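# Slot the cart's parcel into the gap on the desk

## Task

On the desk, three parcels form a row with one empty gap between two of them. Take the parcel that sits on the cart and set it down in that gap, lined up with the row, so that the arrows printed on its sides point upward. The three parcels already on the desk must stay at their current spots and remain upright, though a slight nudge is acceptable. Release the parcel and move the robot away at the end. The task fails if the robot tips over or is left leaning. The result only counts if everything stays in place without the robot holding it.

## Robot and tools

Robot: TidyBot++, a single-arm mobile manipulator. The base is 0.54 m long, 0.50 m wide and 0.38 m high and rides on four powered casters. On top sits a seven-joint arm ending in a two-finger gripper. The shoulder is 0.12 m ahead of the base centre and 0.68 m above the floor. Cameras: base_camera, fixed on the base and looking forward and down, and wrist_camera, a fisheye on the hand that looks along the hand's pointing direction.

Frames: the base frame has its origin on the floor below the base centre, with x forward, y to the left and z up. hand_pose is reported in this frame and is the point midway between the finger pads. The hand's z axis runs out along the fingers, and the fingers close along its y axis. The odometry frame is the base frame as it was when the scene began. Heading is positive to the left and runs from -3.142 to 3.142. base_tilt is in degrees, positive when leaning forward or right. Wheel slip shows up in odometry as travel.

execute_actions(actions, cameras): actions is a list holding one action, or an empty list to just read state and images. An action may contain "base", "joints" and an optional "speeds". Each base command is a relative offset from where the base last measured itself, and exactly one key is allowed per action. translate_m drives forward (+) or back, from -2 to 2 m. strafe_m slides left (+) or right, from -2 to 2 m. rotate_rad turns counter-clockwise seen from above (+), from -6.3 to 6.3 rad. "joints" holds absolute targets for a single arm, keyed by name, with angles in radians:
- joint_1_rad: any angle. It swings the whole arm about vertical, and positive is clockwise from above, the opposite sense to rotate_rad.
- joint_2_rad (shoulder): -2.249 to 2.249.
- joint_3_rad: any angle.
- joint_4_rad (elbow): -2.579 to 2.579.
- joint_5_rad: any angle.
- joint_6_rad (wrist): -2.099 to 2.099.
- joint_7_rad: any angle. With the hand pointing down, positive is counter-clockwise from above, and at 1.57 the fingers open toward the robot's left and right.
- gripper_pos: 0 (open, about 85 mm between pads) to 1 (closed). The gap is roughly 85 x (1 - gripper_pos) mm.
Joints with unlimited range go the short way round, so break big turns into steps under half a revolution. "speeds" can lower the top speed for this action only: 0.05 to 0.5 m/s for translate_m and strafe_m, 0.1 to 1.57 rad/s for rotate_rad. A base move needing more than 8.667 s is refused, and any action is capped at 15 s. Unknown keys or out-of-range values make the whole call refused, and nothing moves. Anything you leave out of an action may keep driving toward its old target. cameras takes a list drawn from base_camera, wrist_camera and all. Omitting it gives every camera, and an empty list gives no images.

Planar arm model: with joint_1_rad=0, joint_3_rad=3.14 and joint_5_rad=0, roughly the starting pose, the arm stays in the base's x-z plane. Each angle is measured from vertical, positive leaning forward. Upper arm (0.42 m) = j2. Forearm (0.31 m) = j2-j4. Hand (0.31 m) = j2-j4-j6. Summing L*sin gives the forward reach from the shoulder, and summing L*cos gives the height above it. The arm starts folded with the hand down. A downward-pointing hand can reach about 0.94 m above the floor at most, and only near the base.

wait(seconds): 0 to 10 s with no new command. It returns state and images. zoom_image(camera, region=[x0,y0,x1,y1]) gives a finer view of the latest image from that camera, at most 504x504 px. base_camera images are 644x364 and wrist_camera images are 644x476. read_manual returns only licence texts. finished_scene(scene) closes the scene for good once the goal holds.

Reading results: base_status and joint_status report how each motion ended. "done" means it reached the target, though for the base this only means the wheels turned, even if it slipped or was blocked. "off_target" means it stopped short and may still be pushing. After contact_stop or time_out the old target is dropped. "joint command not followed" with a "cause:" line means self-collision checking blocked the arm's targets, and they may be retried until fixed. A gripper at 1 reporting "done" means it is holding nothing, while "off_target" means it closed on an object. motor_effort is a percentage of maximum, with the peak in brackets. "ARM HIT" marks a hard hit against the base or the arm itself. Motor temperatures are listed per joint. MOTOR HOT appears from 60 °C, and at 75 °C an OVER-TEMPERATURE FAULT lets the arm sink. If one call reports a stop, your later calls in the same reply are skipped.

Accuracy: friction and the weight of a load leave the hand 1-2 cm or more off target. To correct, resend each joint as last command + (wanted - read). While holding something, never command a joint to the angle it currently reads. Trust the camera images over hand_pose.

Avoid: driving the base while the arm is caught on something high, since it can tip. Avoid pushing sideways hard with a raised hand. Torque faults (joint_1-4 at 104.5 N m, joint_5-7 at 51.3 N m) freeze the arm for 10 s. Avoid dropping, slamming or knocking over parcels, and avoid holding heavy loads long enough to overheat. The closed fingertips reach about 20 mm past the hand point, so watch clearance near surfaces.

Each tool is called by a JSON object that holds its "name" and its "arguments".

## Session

{"name": "execute_actions", "arguments": {"actions": [{"joints":{"joint_6_rad":0.4}}]}}

Scene clock: 1.53 s.
Motor temperatures (°C, as the motors report them): [31 31 31 31 39 42 44]
base_odometry: x=+0.000 y=+0.000 heading=+0.000 (m, m, rad; odometry frame)
base_tilt: forward=+0.0 right=-0.5 (deg)
base_status: not commanded
joint_positions: joint_1_rad=-0.042 joint_2_rad=-0.313 joint_3_rad=+3.124 joint_4_rad=-2.514 joint_5_rad=-0.011 joint_6_rad=+0.378 joint_7_rad=+1.557 gripper_pos=+0.000
joint_status: all done
motor_effort: joint_1_rad=-1(1) joint_2_rad=-8(8) joint_3_rad=+1(1) joint_4_rad=+20(19) joint_5_rad=+0(1) joint_6_rad=+9(9) joint_7_rad=-1(0) (%)
hand_pose: x=+0.5440 y=+0.0257 z=+0.8191 quat_wxyz=(-0.021, +0.790, +0.014, +0.612) (m; base frame)
pictures: base_camera, wrist_camera
camera_calibration (this result's frames):
wrist_camera: T_world_to_cam=[[-0.00295653, -0.998426, -0.0560012, 0.0740133], [-0.283446, 0.0545414, -0.957436, 0.985225], [0.958984, 0.0130426, -0.283161, -0.155944], [0, 0, 0, 1]] pos_world=[0.429025, 0.0221952, 0.903277]
Images, in order (width x height): base_camera 644x364, wrist_camera 644x476.

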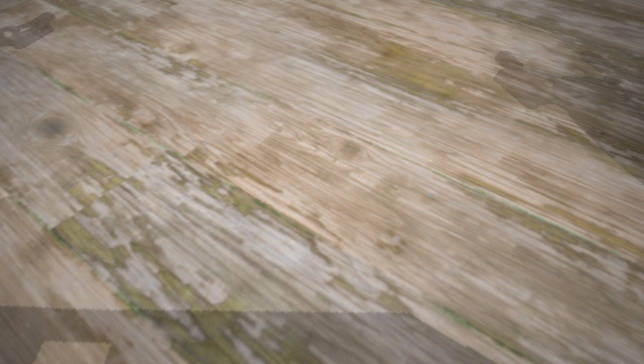

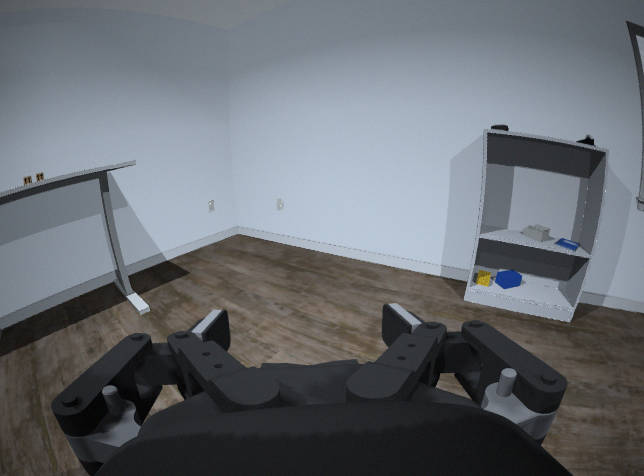

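Similar layout; the cart is probably behind-left.

{"name": "execute_actions", "arguments": {"actions": [{"base":{"rotate_rad":2.3},"joints":{"joint_1_rad":0,"joint_2_rad":0.0,"joint_3_rad":3.15,"joint_4_rad":-1.8,"joint_6_rad":-0.3}}]}}

Scene clock: 7.53 s.
Motor temperatures (°C, as the motors report them): [31 31 31 31 39 42 44]
base_odometry: x=+0.000 y=+0.000 heading=+2.299 (m, m, rad; odometry frame)
base_tilt: forward=+0.0 right=-0.5 (deg)
base_status: done
joint_positions: joint_1_rad=-0.018 joint_2_rad=-0.009 joint_3_rad=+3.136 joint_4_rad=-1.809 joint_5_rad=-0.011 joint_6_rad=-0.256 joint_7_rad=+1.557 gripper_pos=+0.000
joint_status: all done
motor_effort: joint_1_rad=-1(4) joint_2_rad=-22(24) joint_3_rad=+1(1) joint_4_rad=+22(21) joint_5_rad=+0(1) joint_6_rad=+8(8) joint_7_rad=-1(1) (%)
hand_pose: x=+0.6965 y=+0.0160 z=+0.8864 quat_wxyz=(-0.014, +0.856, +0.001, +0.517) (m; base frame)
pictures: base_camera, wrist_camera
camera_calibration (this result's frames):
wrist_camera: T_world_to_cam=[[-0.0440946, -0.997824, -0.0490279, 0.091054], [-0.494462, 0.0644411, -0.866807, 1.15984], [0.86808, -0.0139791, -0.496227, -0.0303938], [0, 0, 0, 1]] pos_world=[0.603895, 0.0156898, 0.994738]
Images, in order (width x height): base_camera 644x364, wrist_camera 644x476.

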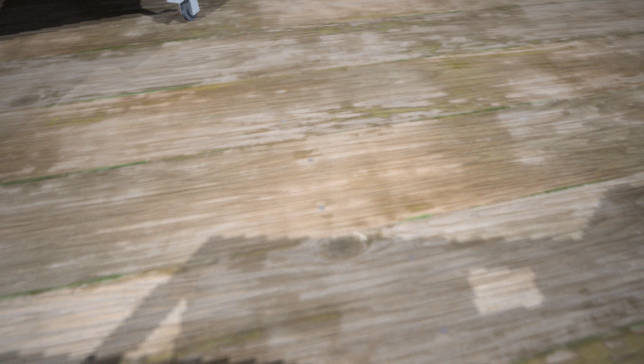

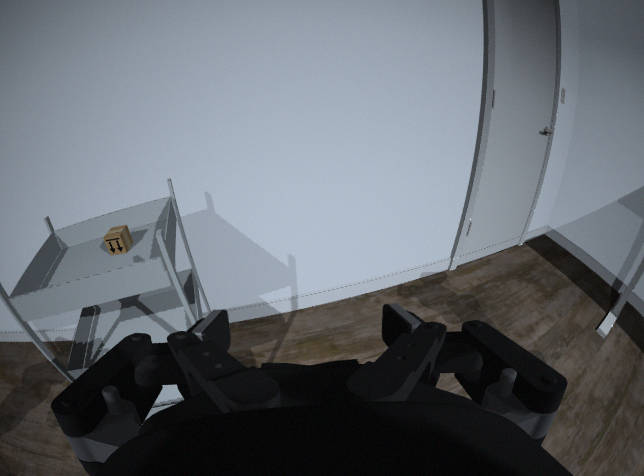

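{"name": "execute_actions", "arguments": {"actions": [{"base":{"rotate_rad":0.2},"joints":{"joint_2_rad":0.17,"joint_4_rad":-1.09,"joint_6_rad":-1.6,"joint_7_rad":-0.03}}], "cameras": []}}

{"name": "execute_actions", "arguments": {"actions": [{"base":{"strafe_m":0.28}}], "cameras": []}}

{"name": "execute_actions", "arguments": {"actions": [{"base":{"translate_m":0.55}}]}}

Scene clock: 25.90 s.
Motor temperatures (°C, as the motors report them): [31 31 31 31 39 42 44]
base_odometry: x=+0.000 y=+0.000 heading=+2.499 (m, m, rad; odometry frame)
base_tilt: forward=+0.1 right=-0.5 (deg)
base_status: done
joint_positions: joint_1_rad=-0.011 joint_2_rad=+0.143 joint_3_rad=+3.140 joint_4_rad=-1.102 joint_5_rad=-0.011 joint_6_rad=-1.560 joint_7_rad=+0.011 gripper_pos=+0.000
joint_status: all done
motor_effort: joint_1_rad=-1(2) joint_2_rad=-24(24) joint_3_rad=+1(4) joint_4_rad=+18(22) joint_5_rad=-1(0) joint_6_rad=+3(8) joint_7_rad=+0(1) (%)
hand_pose: x=+0.5794 y=+0.0099 z=+0.9048 quat_wxyz=(-0.122, +0.706, -0.688, +0.114) (m; base frame)
pictures: none
No camera images: the call's "cameras" was empty. Leave "cameras" out to get every camera's image.

Scene clock: 27.77 s.
Motor temperatures (°C, as the motors report them): [31 31 31 31 39 42 44]
base_odometry: x=-0.168 y=-0.224 heading=+2.499 (m, m, rad; odometry frame)
base_tilt: forward=+0.0 right=-0.5 (deg)
base_status: done
joint_positions: joint_1_rad=-0.010 joint_2_rad=+0.145 joint_3_rad=+3.141 joint_4_rad=-1.102 joint_5_rad=-0.011 joint_6_rad=-1.560 joint_7_rad=+0.011 gripper_pos=+0.000
joint_status: not commanded
motor_effort: joint_1_rad=-1(2) joint_2_rad=-24(24) joint_3_rad=+1(2) joint_4_rad=+18(18) joint_5_rad=+0(0) joint_6_rad=+4(3) joint_7_rad=-1(0) (%)
hand_pose: x=+0.5797 y=+0.0093 z=+0.9042 quat_wxyz=(-0.121, +0.705, -0.689, +0.114) (m; base frame)
pictures: none
No camera images: the call's "cameras" was empty. Leave "cameras" out to get every camera's image.

Scene clock: 30.23 s.
Motor temperatures (°C, as the motors report them): [31 31 31 31 39 42 44]
base_odometry: x=-0.608 y=+0.105 heading=+2.500 (m, m, rad; odometry frame)
base_tilt: forward=+0.0 right=-0.5 (deg)
base_status: done
joint_positions: joint_1_rad=-0.010 joint_2_rad=+0.162 joint_3_rad=+3.141 joint_4_rad=-1.100 joint_5_rad=-0.011 joint_6_rad=-1.562 joint_7_rad=+0.011 gripper_pos=+0.000
joint_status: not commanded
motor_effort: joint_1_rad=-1(2) joint_2_rad=-25(27) joint_3_rad=+1(0) joint_4_rad=+19(19) joint_5_rad=+0(1) joint_6_rad=+3(3) joint_7_rad=-1(1) (%)
hand_pose: x=+0.5835 y=+0.0094 z=+0.8968 quat_wxyz=(-0.115, +0.706, -0.690, +0.108) (m; base frame)
pictures: base_camera, wrist_camera
camera_calibration (this result's frames):
wrist_camera: T_world_to_cam=[[-0.961449, 0.0292948, -0.273419, 0.806818], [0.0152081, 0.998452, 0.0534988, -0.0180083], [0.274563, 0.0472781, -0.960406, 0.834769], [0, 0, 0, 1]] pos_world=[0.546791, -0.0451214, 1.02328]
Images, in order (width x height): base_camera 644x364, wrist_camera 644x476.

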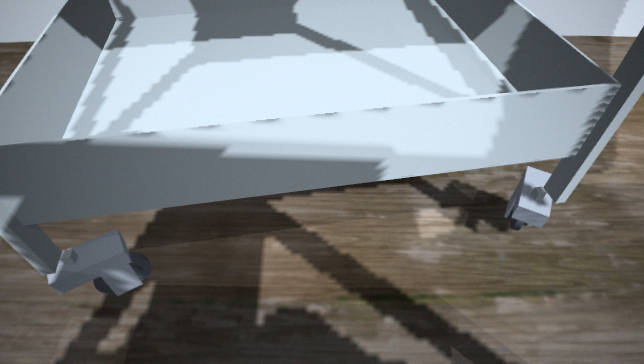

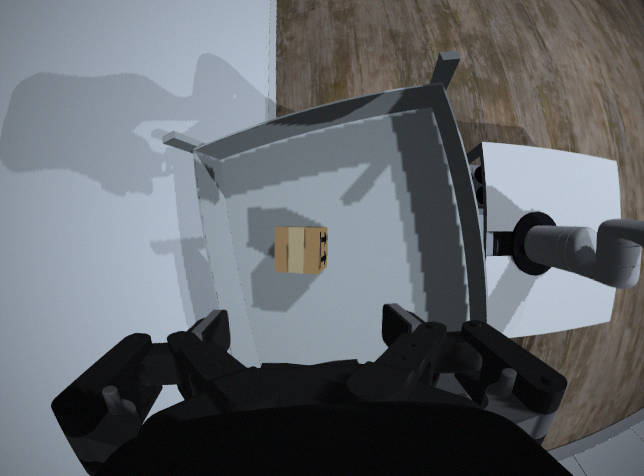

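{"name": "execute_actions", "arguments": {"actions": [{"base":{"translate_m":-0.137},"joints":{"joint_4_rad":-0.58,"joint_5_rad":1.03,"joint_6_rad":-1.6}}], "cameras": []}}

{"name": "execute_actions", "arguments": {"actions": [{"base":{"strafe_m":0.242},"joints":{"joint_2_rad":0.7}}], "cameras": []}}

{"name": "execute_actions", "arguments": {"actions": [{"joints":{"joint_2_rad":0.975}}], "cameras": ["wrist_camera"]}}

Scene clock: 47.90 s.
Motor temperatures (°C, as the motors report them): [31 31 31 31 39 42 44]
base_odometry: x=-0.499 y=+0.022 heading=+2.500 (m, m, rad; odometry frame)
base_tilt: forward=+0.0 right=-0.5 (deg)
base_status: done
joint_positions: joint_1_rad=-0.009 joint_2_rad=+0.166 joint_3_rad=+3.142 joint_4_rad=-0.589 joint_5_rad=+1.009 joint_6_rad=-1.562 joint_7_rad=+0.011 gripper_pos=+0.000
joint_status: all done
motor_effort: joint_1_rad=-1(3) joint_2_rad=-20(29) joint_3_rad=+1(0) joint_4_rad=+14(19) joint_5_rad=+5(5) joint_6_rad=+7(7) joint_7_rad=+0(0) (%)
hand_pose: x=+0.5294 y=-0.2587 z=+1.2136 quat_wxyz=(+0.067, +0.440, -0.697, +0.562) (m; base frame)
pictures: none
No camera images: the call's "cameras" was empty. Leave "cameras" out to get every camera's image.

Scene clock: 49.77 s.
Motor temperatures (°C, as the motors report them): [31 32 31 31 39 42 44]
base_odometry: x=-0.643 y=-0.172 heading=+2.500 (m, m, rad; odometry frame)
base_tilt: forward=+0.1 right=-0.5 (deg)
base_status: done
joint_positions: joint_1_rad=-0.009 joint_2_rad=+0.705 joint_3_rad=+3.142 joint_4_rad=-0.584 joint_5_rad=+1.009 joint_6_rad=-1.562 joint_7_rad=+0.011 gripper_pos=+0.000
joint_status: all done
motor_effort: joint_1_rad=-1(3) joint_2_rad=-42(47) joint_3_rad=+4(5) joint_4_rad=+17(19) joint_5_rad=+7(8) joint_6_rad=+3(7) joint_7_rad=+0(0) (%)
hand_pose: x=+0.7449 y=-0.2566 z=+0.9306 quat_wxyz=(+0.250, +0.573, -0.653, +0.428) (m; base frame)
pictures: none
No camera images: the call's "cameras" was empty. Leave "cameras" out to get every camera's image.

Scene clock: 51.37 s.
Motor temperatures (°C, as the motors report them): [31 32 31 31 39 42 44]
base_odometry: x=-0.643 y=-0.172 heading=+2.500 (m, m, rad; odometry frame)
base_tilt: forward=+0.1 right=-0.5 (deg)
base_status: not commanded
joint_positions: joint_1_rad=-0.009 joint_2_rad=+0.982 joint_3_rad=+3.142 joint_4_rad=-0.584 joint_5_rad=+1.009 joint_6_rad=-1.562 joint_7_rad=+0.011 gripper_pos=+0.000
joint_status: all done
motor_effort: joint_1_rad=-1(2) joint_2_rad=-49(54) joint_3_rad=+4(5) joint_4_rad=+17(19) joint_5_rad=+7(8) joint_6_rad=+0(3) joint_7_rad=+0(0) (%)
hand_pose: x=+0.7892 y=-0.2562 z=+0.7506 quat_wxyz=(+0.338, +0.626, -0.612, +0.346) (m; base frame)
pictures: wrist_camera
camera_calibration (this result's frames):
wrist_camera: T_world_to_cam=[[-0.999038, 0.0382738, -0.0214101, 0.815273], [0.0391901, 0.560035, -0.827541, 0.78193], [-0.0196827, -0.827584, -0.560997, 0.358709], [0, 0, 0, 1]] pos_world=[0.790905, -0.17225, 0.865768]
Images, in order (width x height): wrist_camera 644x476.

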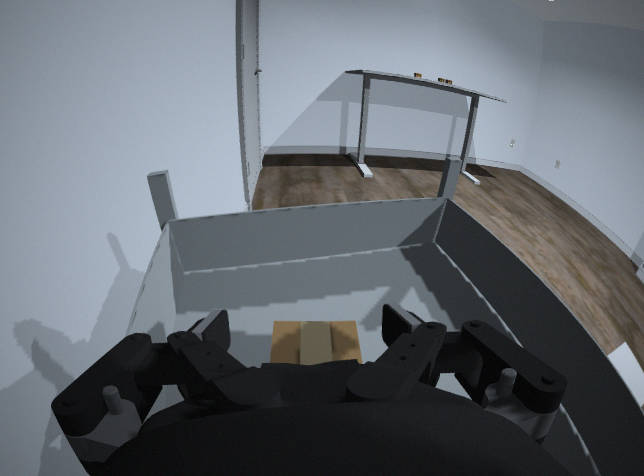

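{"name": "execute_actions", "arguments": {"actions": [{"base":{"translate_m":-0.02}}], "cameras": []}}

{"name": "execute_actions", "arguments": {"actions": [{"base":{"translate_m":-0.015},"joints":{"joint_2_rad":1.1,"joint_4_rad":-0.46}}], "cameras": ["wrist_camera"]}}

Scene clock: 56.87 s.
Motor temperatures (°C, as the motors report them): [31 32 31 31 39 42 44]
base_odometry: x=-0.627 y=-0.184 heading=+2.500 (m, m, rad; odometry frame)
base_tilt: forward=+0.1 right=-0.5 (deg)
base_status: done
joint_positions: joint_1_rad=-0.009 joint_2_rad=+0.982 joint_3_rad=+3.142 joint_4_rad=-0.584 joint_5_rad=+1.009 joint_6_rad=-1.562 joint_7_rad=+0.011 gripper_pos=+0.000
joint_status: not commanded
motor_effort: joint_1_rad=-2(3) joint_2_rad=-48(55) joint_3_rad=+4(6) joint_4_rad=+17(19) joint_5_rad=+7(8) joint_6_rad=+0(0) joint_7_rad=-1(1) (%)
hand_pose: x=+0.7891 y=-0.2564 z=+0.7512 quat_wxyz=(+0.338, +0.626, -0.612, +0.346) (m; base frame)
pictures: none
No camera images: the call's "cameras" was empty. Leave "cameras" out to get every camera's image.

Scene clock: 58.00 s.
Motor temperatures (°C, as the motors report them): [31 32 31 31 39 42 44]
base_odometry: x=-0.615 y=-0.193 heading=+2.500 (m, m, rad; odometry frame)
base_tilt: forward=+0.1 right=-0.5 (deg)
base_status: done
joint_positions: joint_1_rad=-0.009 joint_2_rad=+1.090 joint_3_rad=+3.142 joint_4_rad=-0.471 joint_5_rad=+1.009 joint_6_rad=-1.562 joint_7_rad=+0.011 gripper_pos=+0.000
joint_status: all done
motor_effort: joint_1_rad=-1(1) joint_2_rad=-51(52) joint_3_rad=+5(5) joint_4_rad=+17(19) joint_5_rad=+8(8) joint_6_rad=+0(0) joint_7_rad=-1(1) (%)
hand_pose: x=+0.8130 y=-0.2562 z=+0.7134 quat_wxyz=(+0.337, +0.625, -0.613, +0.347) (m; base frame)
pictures: wrist_camera
camera_calibration (this result's frames):
wrist_camera: T_world_to_cam=[[-0.9989, 0.0386266, -0.026594, 0.841924], [0.0436788, 0.559886, -0.827418, 0.746446], [-0.0170707, -0.827669, -0.560957, 0.336148], [0, 0, 0, 1]] pos_world=[0.814132, -0.172226, 0.828577]
Images, in order (width x height): wrist_camera 644x476.

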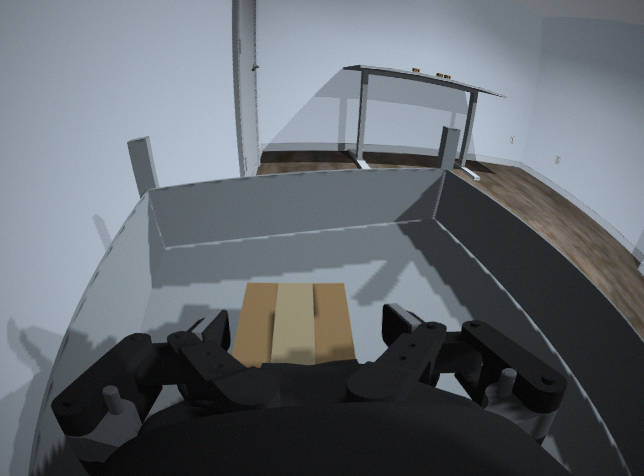

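{"name": "execute_actions", "arguments": {"actions": [{"joints":{"joint_2_rad":1.125,"joint_4_rad":-0.445}}], "cameras": []}}

{"name": "execute_actions", "arguments": {"actions": [{"joints":{"gripper_pos":1}}], "cameras": ["wrist_camera"]}}

Scene clock: 61.57 s.
Motor temperatures (°C, as the motors report them): [31 32 31 31 39 42 44]
base_odometry: x=-0.615 y=-0.193 heading=+2.500 (m, m, rad; odometry frame)
base_tilt: forward=+0.0 right=-0.5 (deg)
base_status: not commanded
joint_positions: joint_1_rad=-0.009 joint_2_rad=+1.105 joint_3_rad=+3.142 joint_4_rad=-0.455 joint_5_rad=+1.009 joint_6_rad=-1.562 joint_7_rad=+0.011 gripper_pos=+0.000
joint_status: all done
motor_effort: joint_1_rad=-1(1) joint_2_rad=-50(52) joint_3_rad=+4(5) joint_4_rad=+18(18) joint_5_rad=+7(7) joint_6_rad=+0(0) joint_7_rad=+0(1) (%)
hand_pose: x=+0.8160 y=-0.2562 z=+0.7081 quat_wxyz=(+0.336, +0.625, -0.613, +0.347) (m; base frame)
pictures: none
No camera images: the call's "cameras" was empty. Leave "cameras" out to get every camera's image.

Scene clock: 62.67 s.
Motor temperatures (°C, as the motors report them): [31 32 31 31 39 42 44]
base_odometry: x=-0.615 y=-0.193 heading=+2.500 (m, m, rad; odometry frame)
base_tilt: forward=+0.1 right=-0.4 (deg)
base_status: not commanded
joint_positions: joint_1_rad=-0.009 joint_2_rad=+1.105 joint_3_rad=+3.142 joint_4_rad=-0.455 joint_5_rad=+1.009 joint_6_rad=-1.562 joint_7_rad=+0.011 gripper_pos=+0.419
joint_status: gripper_pos off_target (ended at +0.419, target +1.000)
motor_effort: joint_1_rad=-1(0) joint_2_rad=-50(51) joint_3_rad=+5(5) joint_4_rad=+17(17) joint_5_rad=+7(7) joint_6_rad=+1(0) joint_7_rad=-1(0) (%)
hand_pose: x=+0.8161 y=-0.2563 z=+0.7084 quat_wxyz=(+0.336, +0.625, -0.613, +0.348) (m; base frame)
pictures: wrist_camera
camera_calibration (this result's frames):
wrist_camera: T_world_to_cam=[[-0.998859, 0.0386512, -0.0280322, 0.845885], [0.0448765, 0.559506, -0.82761, 0.741225], [-0.0163039, -0.827924, -0.560603, 0.332386], [0, 0, 0, 1]] pos_world=[0.817076, -0.172223, 0.823494]
Images, in order (width x height): wrist_camera 644x476.

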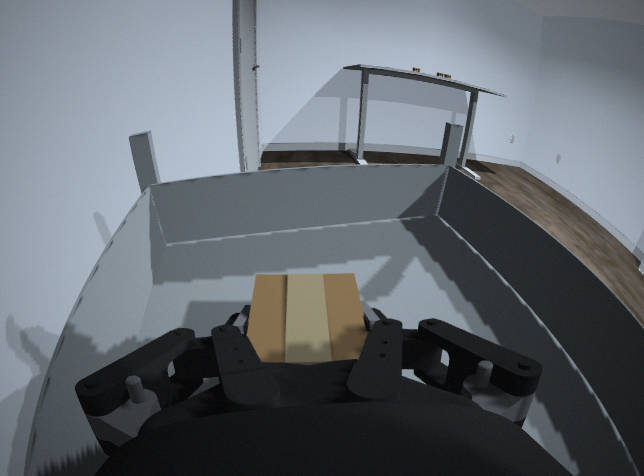

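{"name": "execute_actions", "arguments": {"actions": [{"joints":{"joint_2_rad":0.5}}], "cameras": []}}

{"name": "execute_actions", "arguments": {"actions": [{"base":{"strafe_m":-0.367},"joints":{"joint_4_rad":-0.74,"joint_5_rad":-0.59}}], "cameras": []}}

{"name": "execute_actions", "arguments": {"actions": [{"joints":{"joint_2_rad":0.8}}], "cameras": ["wrist_camera"]}}

Scene clock: 70.40 s.
Motor temperatures (°C, as the motors report them): [31 33 31 31 39 42 44]
base_odometry: x=-0.615 y=-0.193 heading=+2.500 (m, m, rad; odometry frame)
base_tilt: forward=+0.2 right=-0.6 (deg)
base_status: not commanded
joint_positions: joint_1_rad=-0.009 joint_2_rad=+0.501 joint_3_rad=+3.142 joint_4_rad=-0.447 joint_5_rad=+1.009 joint_6_rad=-1.562 joint_7_rad=+0.011 gripper_pos=+0.419
joint_status: all done
motor_effort: joint_1_rad=-1(1) joint_2_rad=-35(57) joint_3_rad=+3(5) joint_4_rad=+17(20) joint_5_rad=+6(9) joint_6_rad=+5(6) joint_7_rad=+0(0) (%)
hand_pose: x=+0.6776 y=-0.2575 z=+1.1011 quat_wxyz=(+0.135, +0.492, -0.687, +0.518) (m; base frame)
pictures: none
No camera images: the call's "cameras" was empty. Leave "cameras" out to get every camera's image.

Scene clock: 72.50 s.
Motor temperatures (°C, as the motors report them): [31 33 31 31 39 42 44]
base_odometry: x=-0.396 y=+0.101 heading=+2.500 (m, m, rad; odometry frame)
base_tilt: forward=+0.1 right=-0.4 (deg)
base_status: done
joint_positions: joint_1_rad=+0.000 joint_2_rad=+0.499 joint_3_rad=+3.142 joint_4_rad=-0.732 joint_5_rad=-0.580 joint_6_rad=-1.562 joint_7_rad=+0.011 gripper_pos=+0.419
joint_status: all done
motor_effort: joint_1_rad=-1(4) joint_2_rad=-37(38) joint_3_rad=-1(4) joint_4_rad=+18(19) joint_5_rad=-5(6) joint_6_rad=+3(6) joint_7_rad=+0(0) (%)
hand_pose: x=+0.7063 y=+0.1714 z=+0.9113 quat_wxyz=(-0.317, +0.704, -0.630, -0.080) (m; base frame)
pictures: none
No camera images: the call's "cameras" was empty. Leave "cameras" out to get every camera's image.

Scene clock: 74.10 s.
Motor temperatures (°C, as the motors report them): [31 33 31 31 39 42 44]
base_odometry: x=-0.396 y=+0.101 heading=+2.500 (m, m, rad; odometry frame)
base_tilt: forward=+0.1 right=-0.5 (deg)
base_status: not commanded
joint_positions: joint_1_rad=+0.000 joint_2_rad=+0.811 joint_3_rad=+3.142 joint_4_rad=-0.739 joint_5_rad=-0.580 joint_6_rad=-1.562 joint_7_rad=+0.011 gripper_pos=+0.419
joint_status: all done
motor_effort: joint_1_rad=-1(0) joint_2_rad=-45(50) joint_3_rad=-2(3) joint_4_rad=+18(20) joint_5_rad=-5(6) joint_6_rad=+0(3) joint_7_rad=+0(0) (%)
hand_pose: x=+0.7465 y=+0.1713 z=+0.7179 quat_wxyz=(-0.213, +0.682, -0.673, -0.191) (m; base frame)
pictures: wrist_camera
camera_calibration (this result's frames):
wrist_camera: T_world_to_cam=[[-0.999487, 0.0167605, 0.0272979, 0.724554], [0.0294122, 0.817758, 0.574811, -0.526523], [-0.012689, 0.575319, -0.817831, 0.632136], [0, 0, 0, 1]] pos_world=[0.747689, 0.0547445, 0.799852]
Images, in order (width x height): wrist_camera 644x476.

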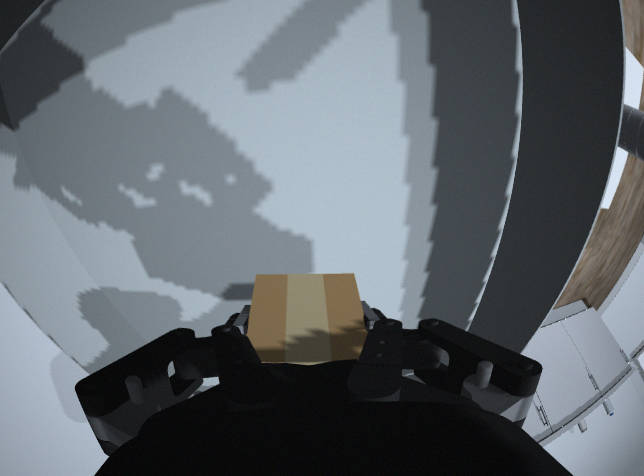

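{"name": "execute_actions", "arguments": {"actions": [{"joints":{"joint_2_rad":0.85}}], "cameras": ["wrist_camera"]}}

Scene clock: 77.07 s.
Motor temperatures (°C, as the motors report them): [31 33 31 31 39 42 44]
base_odometry: x=-0.396 y=+0.101 heading=+2.500 (m, m, rad; odometry frame)
base_tilt: forward=+0.1 right=-0.4 (deg)
base_status: not commanded
joint_positions: joint_1_rad=+0.000 joint_2_rad=+0.839 joint_3_rad=+3.142 joint_4_rad=-0.739 joint_5_rad=-0.580 joint_6_rad=-1.562 joint_7_rad=+0.011 gripper_pos=+0.419
joint_status: all done
motor_effort: joint_1_rad=-1(1) joint_2_rad=-46(47) joint_3_rad=-3(3) joint_4_rad=+18(18) joint_5_rad=-5(6) joint_6_rad=+1(0) joint_7_rad=+0(1) (%)
hand_pose: x=+0.7473 y=+0.1713 z=+0.7004 quat_wxyz=(-0.204, +0.680, -0.676, -0.200) (m; base frame)
pictures: wrist_camera
camera_calibration (this result's frames):
wrist_camera: T_world_to_cam=[[-0.998336, 0.01676, 0.0551806, 0.705406], [0.0454425, 0.817751, 0.573776, -0.527725], [-0.0355074, 0.575329, -0.817151, 0.634388], [0, 0, 0, 1]] pos_world=[0.750739, 0.054743, 0.782262]
Images, in order (width x height): wrist_camera 644x476.

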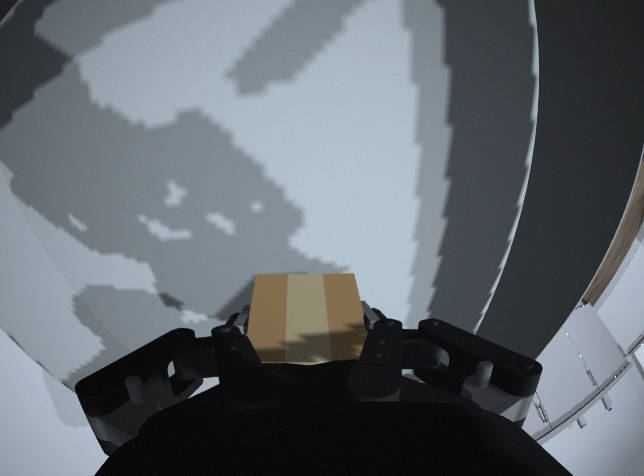

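{"name": "execute_actions", "arguments": {"actions": [{"joints":{"joint_2_rad":0.87}}], "cameras": []}}

Scene clock: 79.17 s.
Motor temperatures (°C, as the motors report them): [31 33 31 31 39 42 44]
base_odometry: x=-0.396 y=+0.101 heading=+2.500 (m, m, rad; odometry frame)
base_tilt: forward=-0.1 right=-0.5 (deg)
base_status: not commanded
joint_positions: joint_1_rad=+0.000 joint_2_rad=+0.844 joint_3_rad=+3.142 joint_4_rad=-0.738 joint_5_rad=-0.580 joint_6_rad=-1.562 joint_7_rad=+0.011 gripper_pos=+0.419
joint_status: all done
motor_effort: joint_1_rad=-1(1) joint_2_rad=-41(46) joint_3_rad=-1(2) joint_4_rad=+15(17) joint_5_rad=-4(5) joint_6_rad=+1(2) joint_7_rad=-1(1) (%)
hand_pose: x=+0.7478 y=+0.1715 z=+0.6981 quat_wxyz=(-0.203, +0.679, -0.676, -0.202) (m; base frame)
pictures: none
No camera images: the call's "cameras" was empty. Leave "cameras" out to get every camera's image.

{"name": "execute_actions", "arguments": {"actions": [{"joints":{"joint_2_rad":0.845,"gripper_pos":0}}], "cameras": []}}

{"name": "execute_actions", "arguments": {"actions": [{"joints":{"joint_2_rad":0.5}}], "cameras": []}}

{"name": "execute_actions", "arguments": {"actions": [{"base":{"strafe_m":0.348},"joints":{"joint_5_rad":0.57,"joint_7_rad":3.0}}], "cameras": []}}

{"name": "execute_actions", "arguments": {"actions": [{"joints":{"joint_2_rad":0.72,"joint_7_rad":3.18}}], "cameras": ["wrist_camera"]}}

Scene clock: 86.83 s.
Motor temperatures (°C, as the motors report them): [31 33 31 31 39 42 44]
base_odometry: x=-0.396 y=+0.101 heading=+2.500 (m, m, rad; odometry frame)
base_tilt: forward=+0.0 right=-0.5 (deg)
base_status: not commanded
joint_positions: joint_1_rad=+0.000 joint_2_rad=+0.843 joint_3_rad=+3.142 joint_4_rad=-0.737 joint_5_rad=-0.580 joint_6_rad=-1.562 joint_7_rad=+0.011 gripper_pos=+0.000
joint_status: all done
motor_effort: joint_1_rad=+0(1) joint_2_rad=-45(47) joint_3_rad=-2(2) joint_4_rad=+17(18) joint_5_rad=-4(5) joint_6_rad=+0(1) joint_7_rad=-1(0) (%)
hand_pose: x=+0.7479 y=+0.1715 z=+0.6984 quat_wxyz=(-0.203, +0.679, -0.676, -0.201) (m; base frame)
pictures: none
No camera images: the call's "cameras" was empty. Leave "cameras" out to get every camera's image.

Scene clock: 88.47 s.
Motor temperatures (°C, as the motors report them): [31 33 31 31 39 42 44]
base_odometry: x=-0.396 y=+0.101 heading=+2.500 (m, m, rad; odometry frame)
base_tilt: forward=+0.1 right=-0.5 (deg)
base_status: not commanded
joint_positions: joint_1_rad=+0.000 joint_2_rad=+0.494 joint_3_rad=+3.142 joint_4_rad=-0.737 joint_5_rad=-0.580 joint_6_rad=-1.562 joint_7_rad=+0.011 gripper_pos=+0.000
joint_status: all done
motor_effort: joint_1_rad=-1(1) joint_2_rad=-36(49) joint_3_rad=-1(2) joint_4_rad=+18(19) joint_5_rad=-5(5) joint_6_rad=+3(3) joint_7_rad=-1(0) (%)
hand_pose: x=+0.7043 y=+0.1715 z=+0.9124 quat_wxyz=(-0.317, +0.704, -0.630, -0.080) (m; base frame)
pictures: none
No camera images: the call's "cameras" was empty. Leave "cameras" out to get every camera's image.

Scene clock: 91.43 s.
Motor temperatures (°C, as the motors report them): [31 33 31 31 39 42 44]
base_odometry: x=-0.604 y=-0.178 heading=+2.500 (m, m, rad; odometry frame)
base_tilt: forward=+0.0 right=-0.5 (deg)
base_status: done
joint_positions: joint_1_rad=-0.005 joint_2_rad=+0.495 joint_3_rad=+3.142 joint_4_rad=-0.738 joint_5_rad=+0.551 joint_6_rad=-1.563 joint_7_rad=+2.978 gripper_pos=+0.000
joint_status: all done
motor_effort: joint_1_rad=-1(6) joint_2_rad=-36(39) joint_3_rad=+2(3) joint_4_rad=+18(19) joint_5_rad=+4(6) joint_6_rad=+3(4) joint_7_rad=-1(0) (%)
hand_pose: x=+0.7062 y=-0.1592 z=+0.9068 quat_wxyz=(+0.312, +0.751, +0.581, -0.047) (m; base frame)
pictures: none
No camera images: the call's "cameras" was empty. Leave "cameras" out to get every camera's image.

Scene clock: 92.90 s.
Motor temperatures (°C, as the motors report them): [31 33 31 31 39 42 44]
base_odometry: x=-0.604 y=-0.178 heading=+2.500 (m, m, rad; odometry frame)
base_tilt: forward=+0.0 right=-0.5 (deg)
base_status: not commanded
joint_positions: joint_1_rad=-0.005 joint_2_rad=+0.726 joint_3_rad=+3.142 joint_4_rad=-0.739 joint_5_rad=+0.551 joint_6_rad=-1.563 joint_7_rad=+3.134 gripper_pos=+0.000
joint_status: all done
motor_effort: joint_1_rad=+0(1) joint_2_rad=-43(48) joint_3_rad=+2(3) joint_4_rad=+18(20) joint_5_rad=+4(4) joint_6_rad=+1(4) joint_7_rad=+0(1) (%)
hand_pose: x=+0.7420 y=-0.1590 z=+0.7659 quat_wxyz=(+0.232, +0.690, +0.669, -0.152) (m; base frame)
pictures: wrist_camera
camera_calibration (this result's frames):
wrist_camera: T_world_to_cam=[[0.984246, -0.0207663, 0.17558, -0.867143], [-0.113979, -0.8337, 0.540327, -0.41366], [0.135161, -0.551828, -0.822932, 0.576424], [0, 0, 0, 1]] pos_world=[0.728424, -0.044789, 0.850123]
Images, in order (width x height): wrist_camera 644x476.

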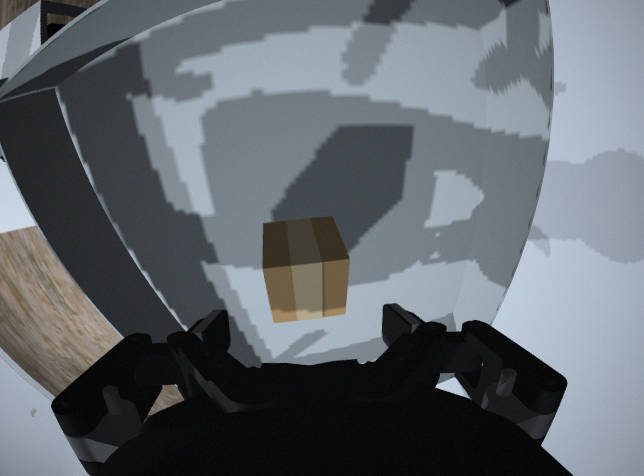

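{"name": "execute_actions", "arguments": {"actions": [{"joints":{"joint_2_rad":0.835}}], "cameras": ["wrist_camera"]}}

{"name": "execute_actions", "arguments": {"actions": [{"joints":{"gripper_pos":1}}], "cameras": ["wrist_camera"]}}

Scene clock: 98.60 s.
Motor temperatures (°C, as the motors report them): [31 33 31 31 39 42 44]
base_odometry: x=-0.604 y=-0.178 heading=+2.500 (m, m, rad; odometry frame)
base_tilt: forward=+0.1 right=-0.5 (deg)
base_status: not commanded
joint_positions: joint_1_rad=-0.005 joint_2_rad=+0.831 joint_3_rad=+3.142 joint_4_rad=-0.739 joint_5_rad=+0.551 joint_6_rad=-1.563 joint_7_rad=+3.134 gripper_pos=+0.000
joint_status: all done
motor_effort: joint_1_rad=-1(0) joint_2_rad=-45(48) joint_3_rad=+3(2) joint_4_rad=+17(19) joint_5_rad=+4(4) joint_6_rad=+0(1) joint_7_rad=-1(0) (%)
hand_pose: x=+0.7474 y=-0.1590 z=+0.7001 quat_wxyz=(+0.196, +0.681, +0.680, -0.189) (m; base frame)
pictures: wrist_camera
camera_calibration (this result's frames):
wrist_camera: T_world_to_cam=[[0.997245, -0.0207047, 0.0712342, -0.797546], [-0.0565709, -0.833428, 0.549724, -0.426899], [0.0479868, -0.552239, -0.832303, 0.593187], [0, 0, 0, 1]] pos_world=[0.742733, -0.0447213, 0.7852]
Images, in order (width x height): wrist_camera 644x476.

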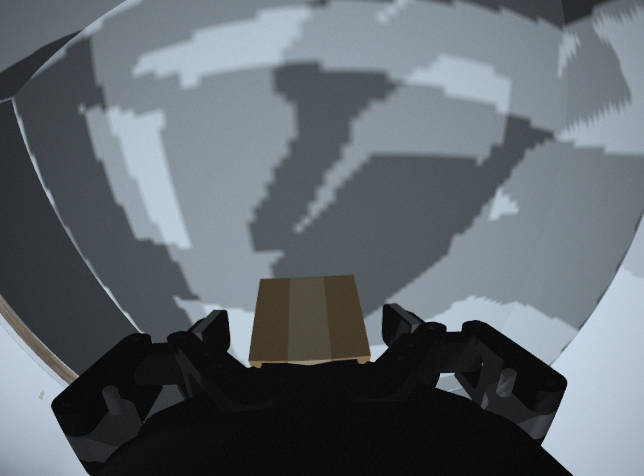

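Scene clock: 99.70 s.
Motor temperatures (°C, as the motors report them): [31 33 31 31 39 42 44]
base_odometry: x=-0.604 y=-0.178 heading=+2.500 (m, m, rad; odometry frame)
base_tilt: forward=+0.0 right=-0.5 (deg)
base_status: not commanded
joint_positions: joint_1_rad=-0.005 joint_2_rad=+0.831 joint_3_rad=+3.142 joint_4_rad=-0.738 joint_5_rad=+0.551 joint_6_rad=-1.564 joint_7_rad=+3.134 gripper_pos=+0.421
joint_status: gripper_pos off_target (ended at +0.421, target +1.000)
motor_effort: joint_1_rad=-1(1) joint_2_rad=-46(46) joint_3_rad=+2(3) joint_4_rad=+17(18) joint_5_rad=+5(5) joint_6_rad=+0(0) joint_7_rad=+0(0) (%)
hand_pose: x=+0.7474 y=-0.1592 z=+0.7009 quat_wxyz=(+0.197, +0.681, +0.680, -0.188) (m; base frame)
pictures: wrist_camera
camera_calibration (this result's frames):
wrist_camera: T_world_to_cam=[[0.997155, -0.0206952, 0.0724843, -0.798481], [-0.0572845, -0.833063, 0.550204, -0.427226], [0.0489974, -0.552791, -0.831879, 0.59261], [0, 0, 0, 1]] pos_world=[0.7427, -0.0448415, 0.785918]
Images, in order (width x height): wrist_camera 644x476.

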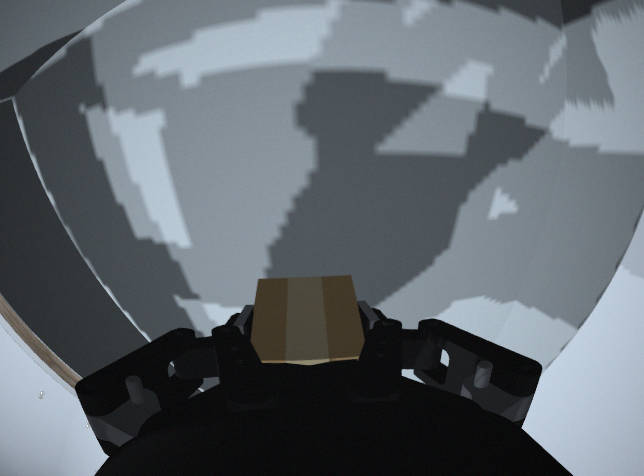

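{"name": "execute_actions", "arguments": {"actions": [{"joints":{"joint_2_rad":0.4}}], "cameras": []}}

{"name": "execute_actions", "arguments": {"actions": [{"base":{"translate_m":-0.36},"joints":{"joint_2_rad":0.0,"joint_4_rad":-0.9,"joint_5_rad":-0.02,"joint_6_rad":-1.5,"joint_7_rad":1.54}}], "cameras": []}}

{"name": "execute_actions", "arguments": {"actions": [{"base":{"rotate_rad":-1.59}}], "cameras": []}}

{"name": "execute_actions", "arguments": {"actions": [{"base":{"translate_m":1.5}}]}}

Scene clock: 110.27 s.
Motor temperatures (°C, as the motors report them): [31 34 31 31 39 42 44]
base_odometry: x=-0.604 y=-0.178 heading=+2.500 (m, m, rad; odometry frame)
base_tilt: forward=+0.0 right=-0.5 (deg)
base_status: not commanded
joint_positions: joint_1_rad=-0.005 joint_2_rad=+0.399 joint_3_rad=+3.142 joint_4_rad=-0.738 joint_5_rad=+0.551 joint_6_rad=-1.564 joint_7_rad=+3.134 gripper_pos=+0.421
joint_status: all done
motor_effort: joint_1_rad=-1(1) joint_2_rad=-33(50) joint_3_rad=+1(3) joint_4_rad=+18(19) joint_5_rad=+4(5) joint_6_rad=+4(4) joint_7_rad=+0(0) (%)
hand_pose: x=+0.6818 y=-0.1595 z=+0.9618 quat_wxyz=(+0.337, +0.706, +0.622, -0.038) (m; base frame)
pictures: none
No camera images: the call's "cameras" was empty. Leave "cameras" out to get every camera's image.

Scene clock: 112.50 s.
Motor temperatures (°C, as the motors report them): [31 34 31 31 39 42 44]
base_odometry: x=-0.315 y=-0.394 heading=+2.500 (m, m, rad; odometry frame)
base_tilt: forward=+0.0 right=-0.5 (deg)
base_status: done
joint_positions: joint_1_rad=-0.005 joint_2_rad=+0.000 joint_3_rad=+3.142 joint_4_rad=-0.889 joint_5_rad=+0.003 joint_6_rad=-1.546 joint_7_rad=+1.571 gripper_pos=+0.421
joint_status: all done
motor_effort: joint_1_rad=-1(0) joint_2_rad=-18(38) joint_3_rad=+1(2) joint_4_rad=+18(20) joint_5_rad=+0(5) joint_6_rad=+7(6) joint_7_rad=+0(1) (%)
hand_pose: x=+0.5652 y=+0.0020 z=+1.0639 quat_wxyz=(+0.001, +0.938, +0.001, +0.346) (m; base frame)
pictures: none
No camera images: the call's "cameras" was empty. Leave "cameras" out to get every camera's image.

Scene clock: 114.80 s.
Motor temperatures (°C, as the motors report them): [31 34 31 31 39 42 44]
base_odometry: x=-0.315 y=-0.394 heading=+0.911 (m, m, rad; odometry frame)
base_tilt: forward=+0.0 right=-0.5 (deg)
base_status: done
joint_positions: joint_1_rad=-0.003 joint_2_rad=+0.000 joint_3_rad=+3.146 joint_4_rad=-0.890 joint_5_rad=+0.002 joint_6_rad=-1.541 joint_7_rad=+1.571 gripper_pos=+0.421
joint_status: not commanded
motor_effort: joint_1_rad=+0(1) joint_2_rad=-18(22) joint_3_rad=+0(4) joint_4_rad=+17(18) joint_5_rad=+0(2) joint_6_rad=+6(7) joint_7_rad=+0(1) (%)
hand_pose: x=+0.5666 y=+0.0003 z=+1.0643 quat_wxyz=(+0.001, +0.938, -0.001, +0.348) (m; base frame)
pictures: none
No camera images: the call's "cameras" was empty. Leave "cameras" out to get every camera's image.

Scene clock: 119.17 s.
Motor temperatures (°C, as the motors report them): [31 34 31 31 39 42 44]
base_odometry: x=+0.606 y=+0.790 heading=+0.910 (m, m, rad; odometry frame)
base_tilt: forward=+0.1 right=-0.6 (deg)
base_status: done
joint_positions: joint_1_rad=-0.003 joint_2_rad=+0.001 joint_3_rad=+3.146 joint_4_rad=-0.892 joint_5_rad=+0.002 joint_6_rad=-1.540 joint_7_rad=+1.571 gripper_pos=+0.421
joint_status: not commanded
motor_effort: joint_1_rad=-1(2) joint_2_rad=-19(22) joint_3_rad=+0(2) joint_4_rad=+18(18) joint_5_rad=-1(0) joint_6_rad=+6(7) joint_7_rad=-1(0) (%)
hand_pose: x=+0.5670 y=+0.0003 z=+1.0630 quat_wxyz=(+0.001, +0.938, -0.001, +0.346) (m; base frame)
pictures: base_camera, wrist_camera
camera_calibration (this result's frames):
wrist_camera: T_world_to_cam=[[-0.0670063, -0.997751, -0.00146994, 0.0407824], [-0.779369, 0.0532601, -0.624297, 1.15366], [0.622972, -0.0406863, -0.781185, 0.611336], [0, 0, 0, 1]] pos_world=[0.521017, 0.00411939, 1.19786]
Images, in order (width x height): base_camera 644x364, wrist_camera 644x476.

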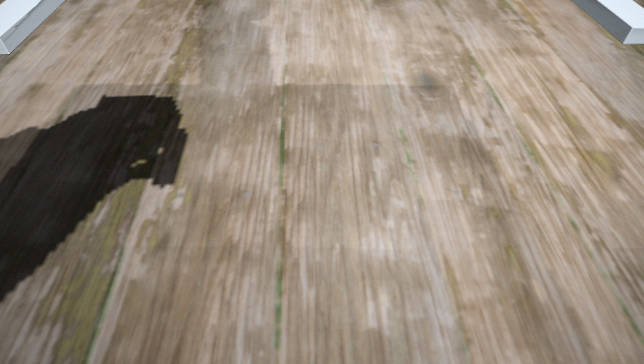

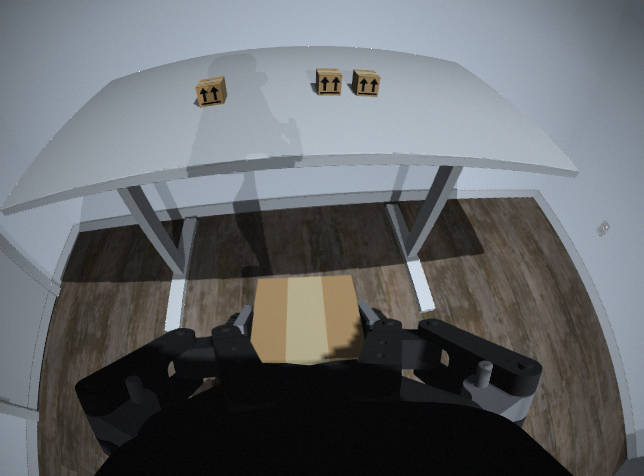

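{"name": "execute_actions", "arguments": {"actions": [{"base":{"rotate_rad":0.04},"joints":{"joint_2_rad":0.11,"joint_4_rad":-1.035,"joint_6_rad":-0.935}}], "cameras": []}}

{"name": "execute_actions", "arguments": {"actions": [{"base":{"translate_m":0.27},"speeds":{"translate_m":0.25}}], "cameras": ["wrist_camera"]}}

Scene clock: 130.47 s.
Motor temperatures (°C, as the motors report them): [31 33 31 31 39 42 44]
base_odometry: x=+0.607 y=+0.790 heading=+0.949 (m, m, rad; odometry frame)
base_tilt: forward=+0.1 right=-0.6 (deg)
base_status: done
joint_positions: joint_1_rad=-0.004 joint_2_rad=+0.114 joint_3_rad=+3.146 joint_4_rad=-1.031 joint_5_rad=+0.001 joint_6_rad=-0.969 joint_7_rad=+1.571 gripper_pos=+0.421
joint_status: all done
motor_effort: joint_1_rad=-1(3) joint_2_rad=-27(31) joint_3_rad=+1(1) joint_4_rad=+21(23) joint_5_rad=-1(1) joint_6_rad=+8(7) joint_7_rad=-1(1) (%)
hand_pose: x=+0.7196 y=+0.0006 z=+1.0691 quat_wxyz=(+0.001, +0.871, +0.000, +0.492) (m; base frame)
pictures: none
No camera images: the call's "cameras" was empty. Leave "cameras" out to get every camera's image.

Scene clock: 132.43 s.
Motor temperatures (°C, as the motors report them): [31 33 31 31 39 42 44]
base_odometry: x=+0.763 y=+1.010 heading=+0.950 (m, m, rad; odometry frame)
base_tilt: forward=+0.0 right=-0.5 (deg)
base_status: done
joint_positions: joint_1_rad=-0.004 joint_2_rad=+0.114 joint_3_rad=+3.146 joint_4_rad=-1.031 joint_5_rad=+0.001 joint_6_rad=-0.969 joint_7_rad=+1.571 gripper_pos=+0.421
joint_status: not commanded
motor_effort: joint_1_rad=-1(1) joint_2_rad=-26(30) joint_3_rad=+1(2) joint_4_rad=+22(23) joint_5_rad=+0(1) joint_6_rad=+9(9) joint_7_rad=-1(1) (%)
hand_pose: x=+0.7196 y=+0.0006 z=+1.0689 quat_wxyz=(+0.001, +0.871, +0.000, +0.492) (m; base frame)
pictures: wrist_camera
camera_calibration (this result's frames):
wrist_camera: T_world_to_cam=[[-0.0621483, -0.997838, -0.0213905, 0.0691157], [-0.543227, 0.0517975, -0.837987, 1.33483], [0.837283, -0.0404596, -0.545271, 0.114469], [0, 0, 0, 1]] pos_world=[0.633566, 0.00445687, 1.18246]
Images, in order (width x height): wrist_camera 644x476.

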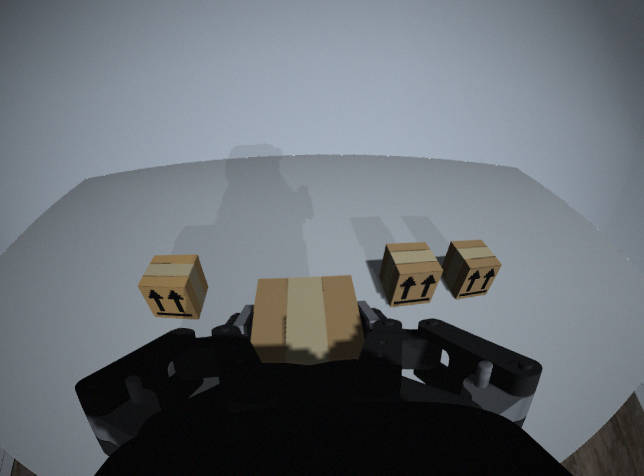

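{"name": "execute_actions", "arguments": {"actions": [{"base":{"translate_m":0.092},"joints":{"joint_1_rad":-0.03,"joint_4_rad":-1.16,"joint_6_rad":-0.81},"speeds":{"translate_m":0.15}}], "cameras": ["wrist_camera"]}}

Scene clock: 140.23 s.
Motor temperatures (°C, as the motors report them): [31 33 31 31 39 42 44]
base_odometry: x=+0.817 y=+1.085 heading=+0.951 (m, m, rad; odometry frame)
base_tilt: forward=+0.0 right=-0.4 (deg)
base_status: done
joint_positions: joint_1_rad=-0.010 joint_2_rad=+0.113 joint_3_rad=+3.146 joint_4_rad=-1.156 joint_5_rad=+0.001 joint_6_rad=-0.855 joint_7_rad=+1.571 gripper_pos=+0.421
joint_status: all done
motor_effort: joint_1_rad=-1(2) joint_2_rad=-27(30) joint_3_rad=+1(1) joint_4_rad=+22(23) joint_5_rad=+0(1) joint_6_rad=+9(10) joint_7_rad=+0(1) (%)
hand_pose: x=+0.7314 y=+0.0044 z=+1.0298 quat_wxyz=(+0.000, +0.873, +0.002, +0.487) (m; base frame)
pictures: wrist_camera
camera_calibration (this result's frames):
wrist_camera: T_world_to_cam=[[-0.0560953, -0.99821, -0.020716, 0.0676352], [-0.552045, 0.0482978, -0.832415, 1.30893], [0.831926, -0.0352584, -0.553766, 0.0960869], [0, 0, 0, 1]] pos_world=[0.646445, 0.00768356, 1.14418]
Images, in order (width x height): wrist_camera 644x476.

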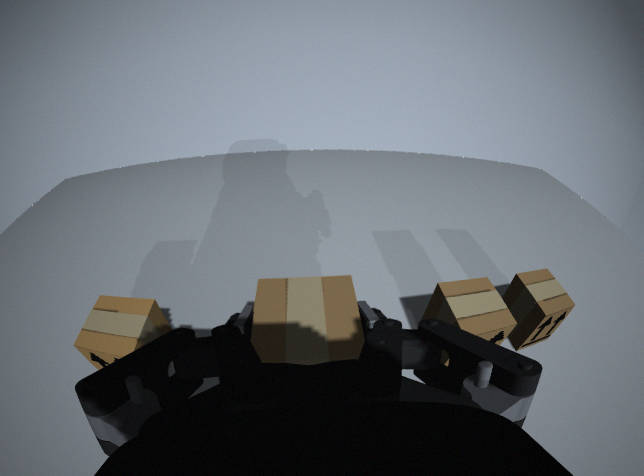

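{"name": "execute_actions", "arguments": {"actions": [{"base":{"strafe_m":0.008},"joints":{"joint_4_rad":-1.21,"joint_6_rad":-0.76}}], "cameras": ["wrist_camera"]}}

Scene clock: 145.03 s.
Motor temperatures (°C, as the motors report them): [31 33 31 31 39 42 44]
base_odometry: x=+0.811 y=+1.090 heading=+0.951 (m, m, rad; odometry frame)
base_tilt: forward=+0.1 right=-0.6 (deg)
base_status: done
joint_positions: joint_1_rad=-0.015 joint_2_rad=+0.113 joint_3_rad=+3.146 joint_4_rad=-1.205 joint_5_rad=+0.001 joint_6_rad=-0.807 joint_7_rad=+1.571 gripper_pos=+0.421
joint_status: all done
motor_effort: joint_1_rad=+0(1) joint_2_rad=-28(29) joint_3_rad=+1(3) joint_4_rad=+23(24) joint_5_rad=+0(1) joint_6_rad=+8(8) joint_7_rad=-1(0) (%)
hand_pose: x=+0.7355 y=+0.0076 z=+1.0151 quat_wxyz=(-0.002, +0.873, +0.005, +0.487) (m; base frame)
pictures: wrist_camera
camera_calibration (this result's frames):
wrist_camera: T_world_to_cam=[[-0.0508934, -0.998487, -0.0208342, 0.0670723], [-0.552471, 0.0455261, -0.832288, 1.29902], [0.831977, -0.0308477, -0.553952, 0.0847655], [0, 0, 0, 1]] pos_world=[0.65056, 0.0104464, 1.12951]
Images, in order (width x height): wrist_camera 644x476.

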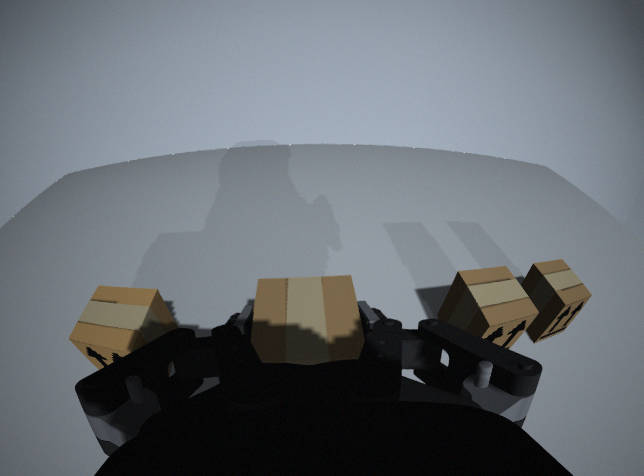

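{"name": "execute_actions", "arguments": {"actions": [{"joints":{"joint_4_rad":-1.24,"joint_6_rad":-0.73}}], "cameras": ["wrist_camera"]}}

Scene clock: 148.10 s.
Motor temperatures (°C, as the motors report them): [31 33 31 31 39 42 44]
base_odometry: x=+0.811 y=+1.090 heading=+0.951 (m, m, rad; odometry frame)
base_tilt: forward=+0.1 right=-0.5 (deg)
base_status: not commanded
joint_positions: joint_1_rad=-0.015 joint_2_rad=+0.113 joint_3_rad=+3.146 joint_4_rad=-1.232 joint_5_rad=+0.001 joint_6_rad=-0.773 joint_7_rad=+1.571 gripper_pos=+0.421
joint_status: all done
motor_effort: joint_1_rad=-1(2) joint_2_rad=-27(29) joint_3_rad=+1(1) joint_4_rad=+23(23) joint_5_rad=+0(0) joint_6_rad=+8(8) joint_7_rad=-1(0) (%)
hand_pose: x=+0.7386 y=+0.0076 z=+1.0087 quat_wxyz=(-0.002, +0.872, +0.005, +0.490) (m; base frame)
pictures: wrist_camera
camera_calibration (this result's frames):
wrist_camera: T_world_to_cam=[[-0.0507098, -0.998488, -0.0212332, 0.0674004], [-0.546891, 0.0455518, -0.835963, 1.29499], [0.835666, -0.0307793, -0.548374, 0.0703111], [0, 0, 0, 1]] pos_world=[0.652882, 0.0104733, 1.12255]
Images, in order (width x height): wrist_camera 644x476.

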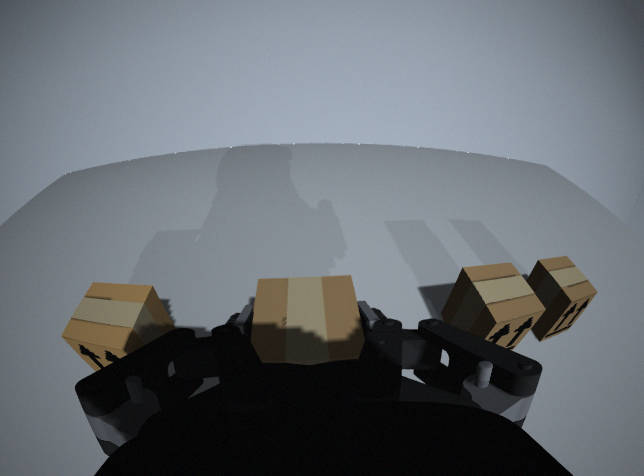

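{"name": "execute_actions", "arguments": {"actions": [{"joints":{"joint_4_rad":-1.255}}], "cameras": []}}

{"name": "execute_actions", "arguments": {"actions": [{"joints":{"joint_4_rad":-1.235,"gripper_pos":0.15}}], "cameras": []}}

{"name": "execute_actions", "arguments": {"actions": [{"base":{"translate_m":-0.45}}], "cameras": ["wrist_camera"]}}

Scene clock: 152.70 s.
Motor temperatures (°C, as the motors report them): [31 33 31 31 39 42 44]
base_odometry: x=+0.811 y=+1.090 heading=+0.951 (m, m, rad; odometry frame)
base_tilt: forward=+0.0 right=-0.5 (deg)
base_status: not commanded
joint_positions: joint_1_rad=-0.015 joint_2_rad=+0.112 joint_3_rad=+3.146 joint_4_rad=-1.236 joint_5_rad=+0.001 joint_6_rad=-0.768 joint_7_rad=+1.571 gripper_pos=+0.421
joint_status: all done
motor_effort: joint_1_rad=-1(1) joint_2_rad=-25(27) joint_3_rad=+1(0) joint_4_rad=+21(22) joint_5_rad=+0(0) joint_6_rad=+7(9) joint_7_rad=+0(0) (%)
hand_pose: x=+0.7387 y=+0.0076 z=+1.0084 quat_wxyz=(-0.002, +0.871, +0.005, +0.491) (m; base frame)
pictures: none
No camera images: the call's "cameras" was empty. Leave "cameras" out to get every camera's image.

Scene clock: 153.73 s.
Motor temperatures (°C, as the motors report them): [31 33 31 31 39 42 44]
base_odometry: x=+0.811 y=+1.090 heading=+0.951 (m, m, rad; odometry frame)
base_tilt: forward=+0.0 right=-0.5 (deg)
base_status: not commanded
joint_positions: joint_1_rad=-0.015 joint_2_rad=+0.112 joint_3_rad=+3.146 joint_4_rad=-1.235 joint_5_rad=+0.001 joint_6_rad=-0.768 joint_7_rad=+1.571 gripper_pos=+0.150
joint_status: all done
motor_effort: joint_1_rad=+0(0) joint_2_rad=-26(28) joint_3_rad=+1(1) joint_4_rad=+22(23) joint_5_rad=+0(0) joint_6_rad=+7(9) joint_7_rad=-1(0) (%)
hand_pose: x=+0.7387 y=+0.0076 z=+1.0087 quat_wxyz=(-0.002, +0.871, +0.005, +0.491) (m; base frame)
pictures: none
No camera images: the call's "cameras" was empty. Leave "cameras" out to get every camera's image.

Scene clock: 156.00 s.
Motor temperatures (°C, as the motors report them): [31 33 31 31 39 42 44]
base_odometry: x=+0.549 y=+0.723 heading=+0.951 (m, m, rad; odometry frame)
base_tilt: forward=+0.1 right=-0.5 (deg)
base_status: done
joint_positions: joint_1_rad=-0.015 joint_2_rad=+0.107 joint_3_rad=+3.146 joint_4_rad=-1.235 joint_5_rad=+0.001 joint_6_rad=-0.767 joint_7_rad=+1.571 gripper_pos=+0.150
joint_status: not commanded
motor_effort: joint_1_rad=-1(1) joint_2_rad=-25(31) joint_3_rad=+1(1) joint_4_rad=+22(23) joint_5_rad=-1(0) joint_6_rad=+8(8) joint_7_rad=-1(0) (%)
hand_pose: x=+0.7375 y=+0.0077 z=+1.0117 quat_wxyz=(-0.002, +0.870, +0.005, +0.493) (m; base frame)
pictures: wrist_camera
camera_calibration (this result's frames):
wrist_camera: T_world_to_cam=[[-0.0504624, -0.998489, -0.0217455, 0.0677715], [-0.540161, 0.0456, -0.840325, 1.29634], [0.840047, -0.0306587, -0.541646, 0.0627833], [0, 0, 0, 1]] pos_world=[0.650912, 0.0104808, 1.12483]
Images, in order (width x height): wrist_camera 644x476.

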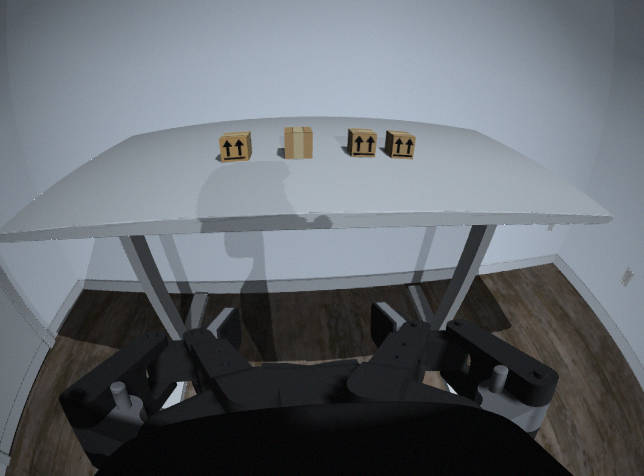

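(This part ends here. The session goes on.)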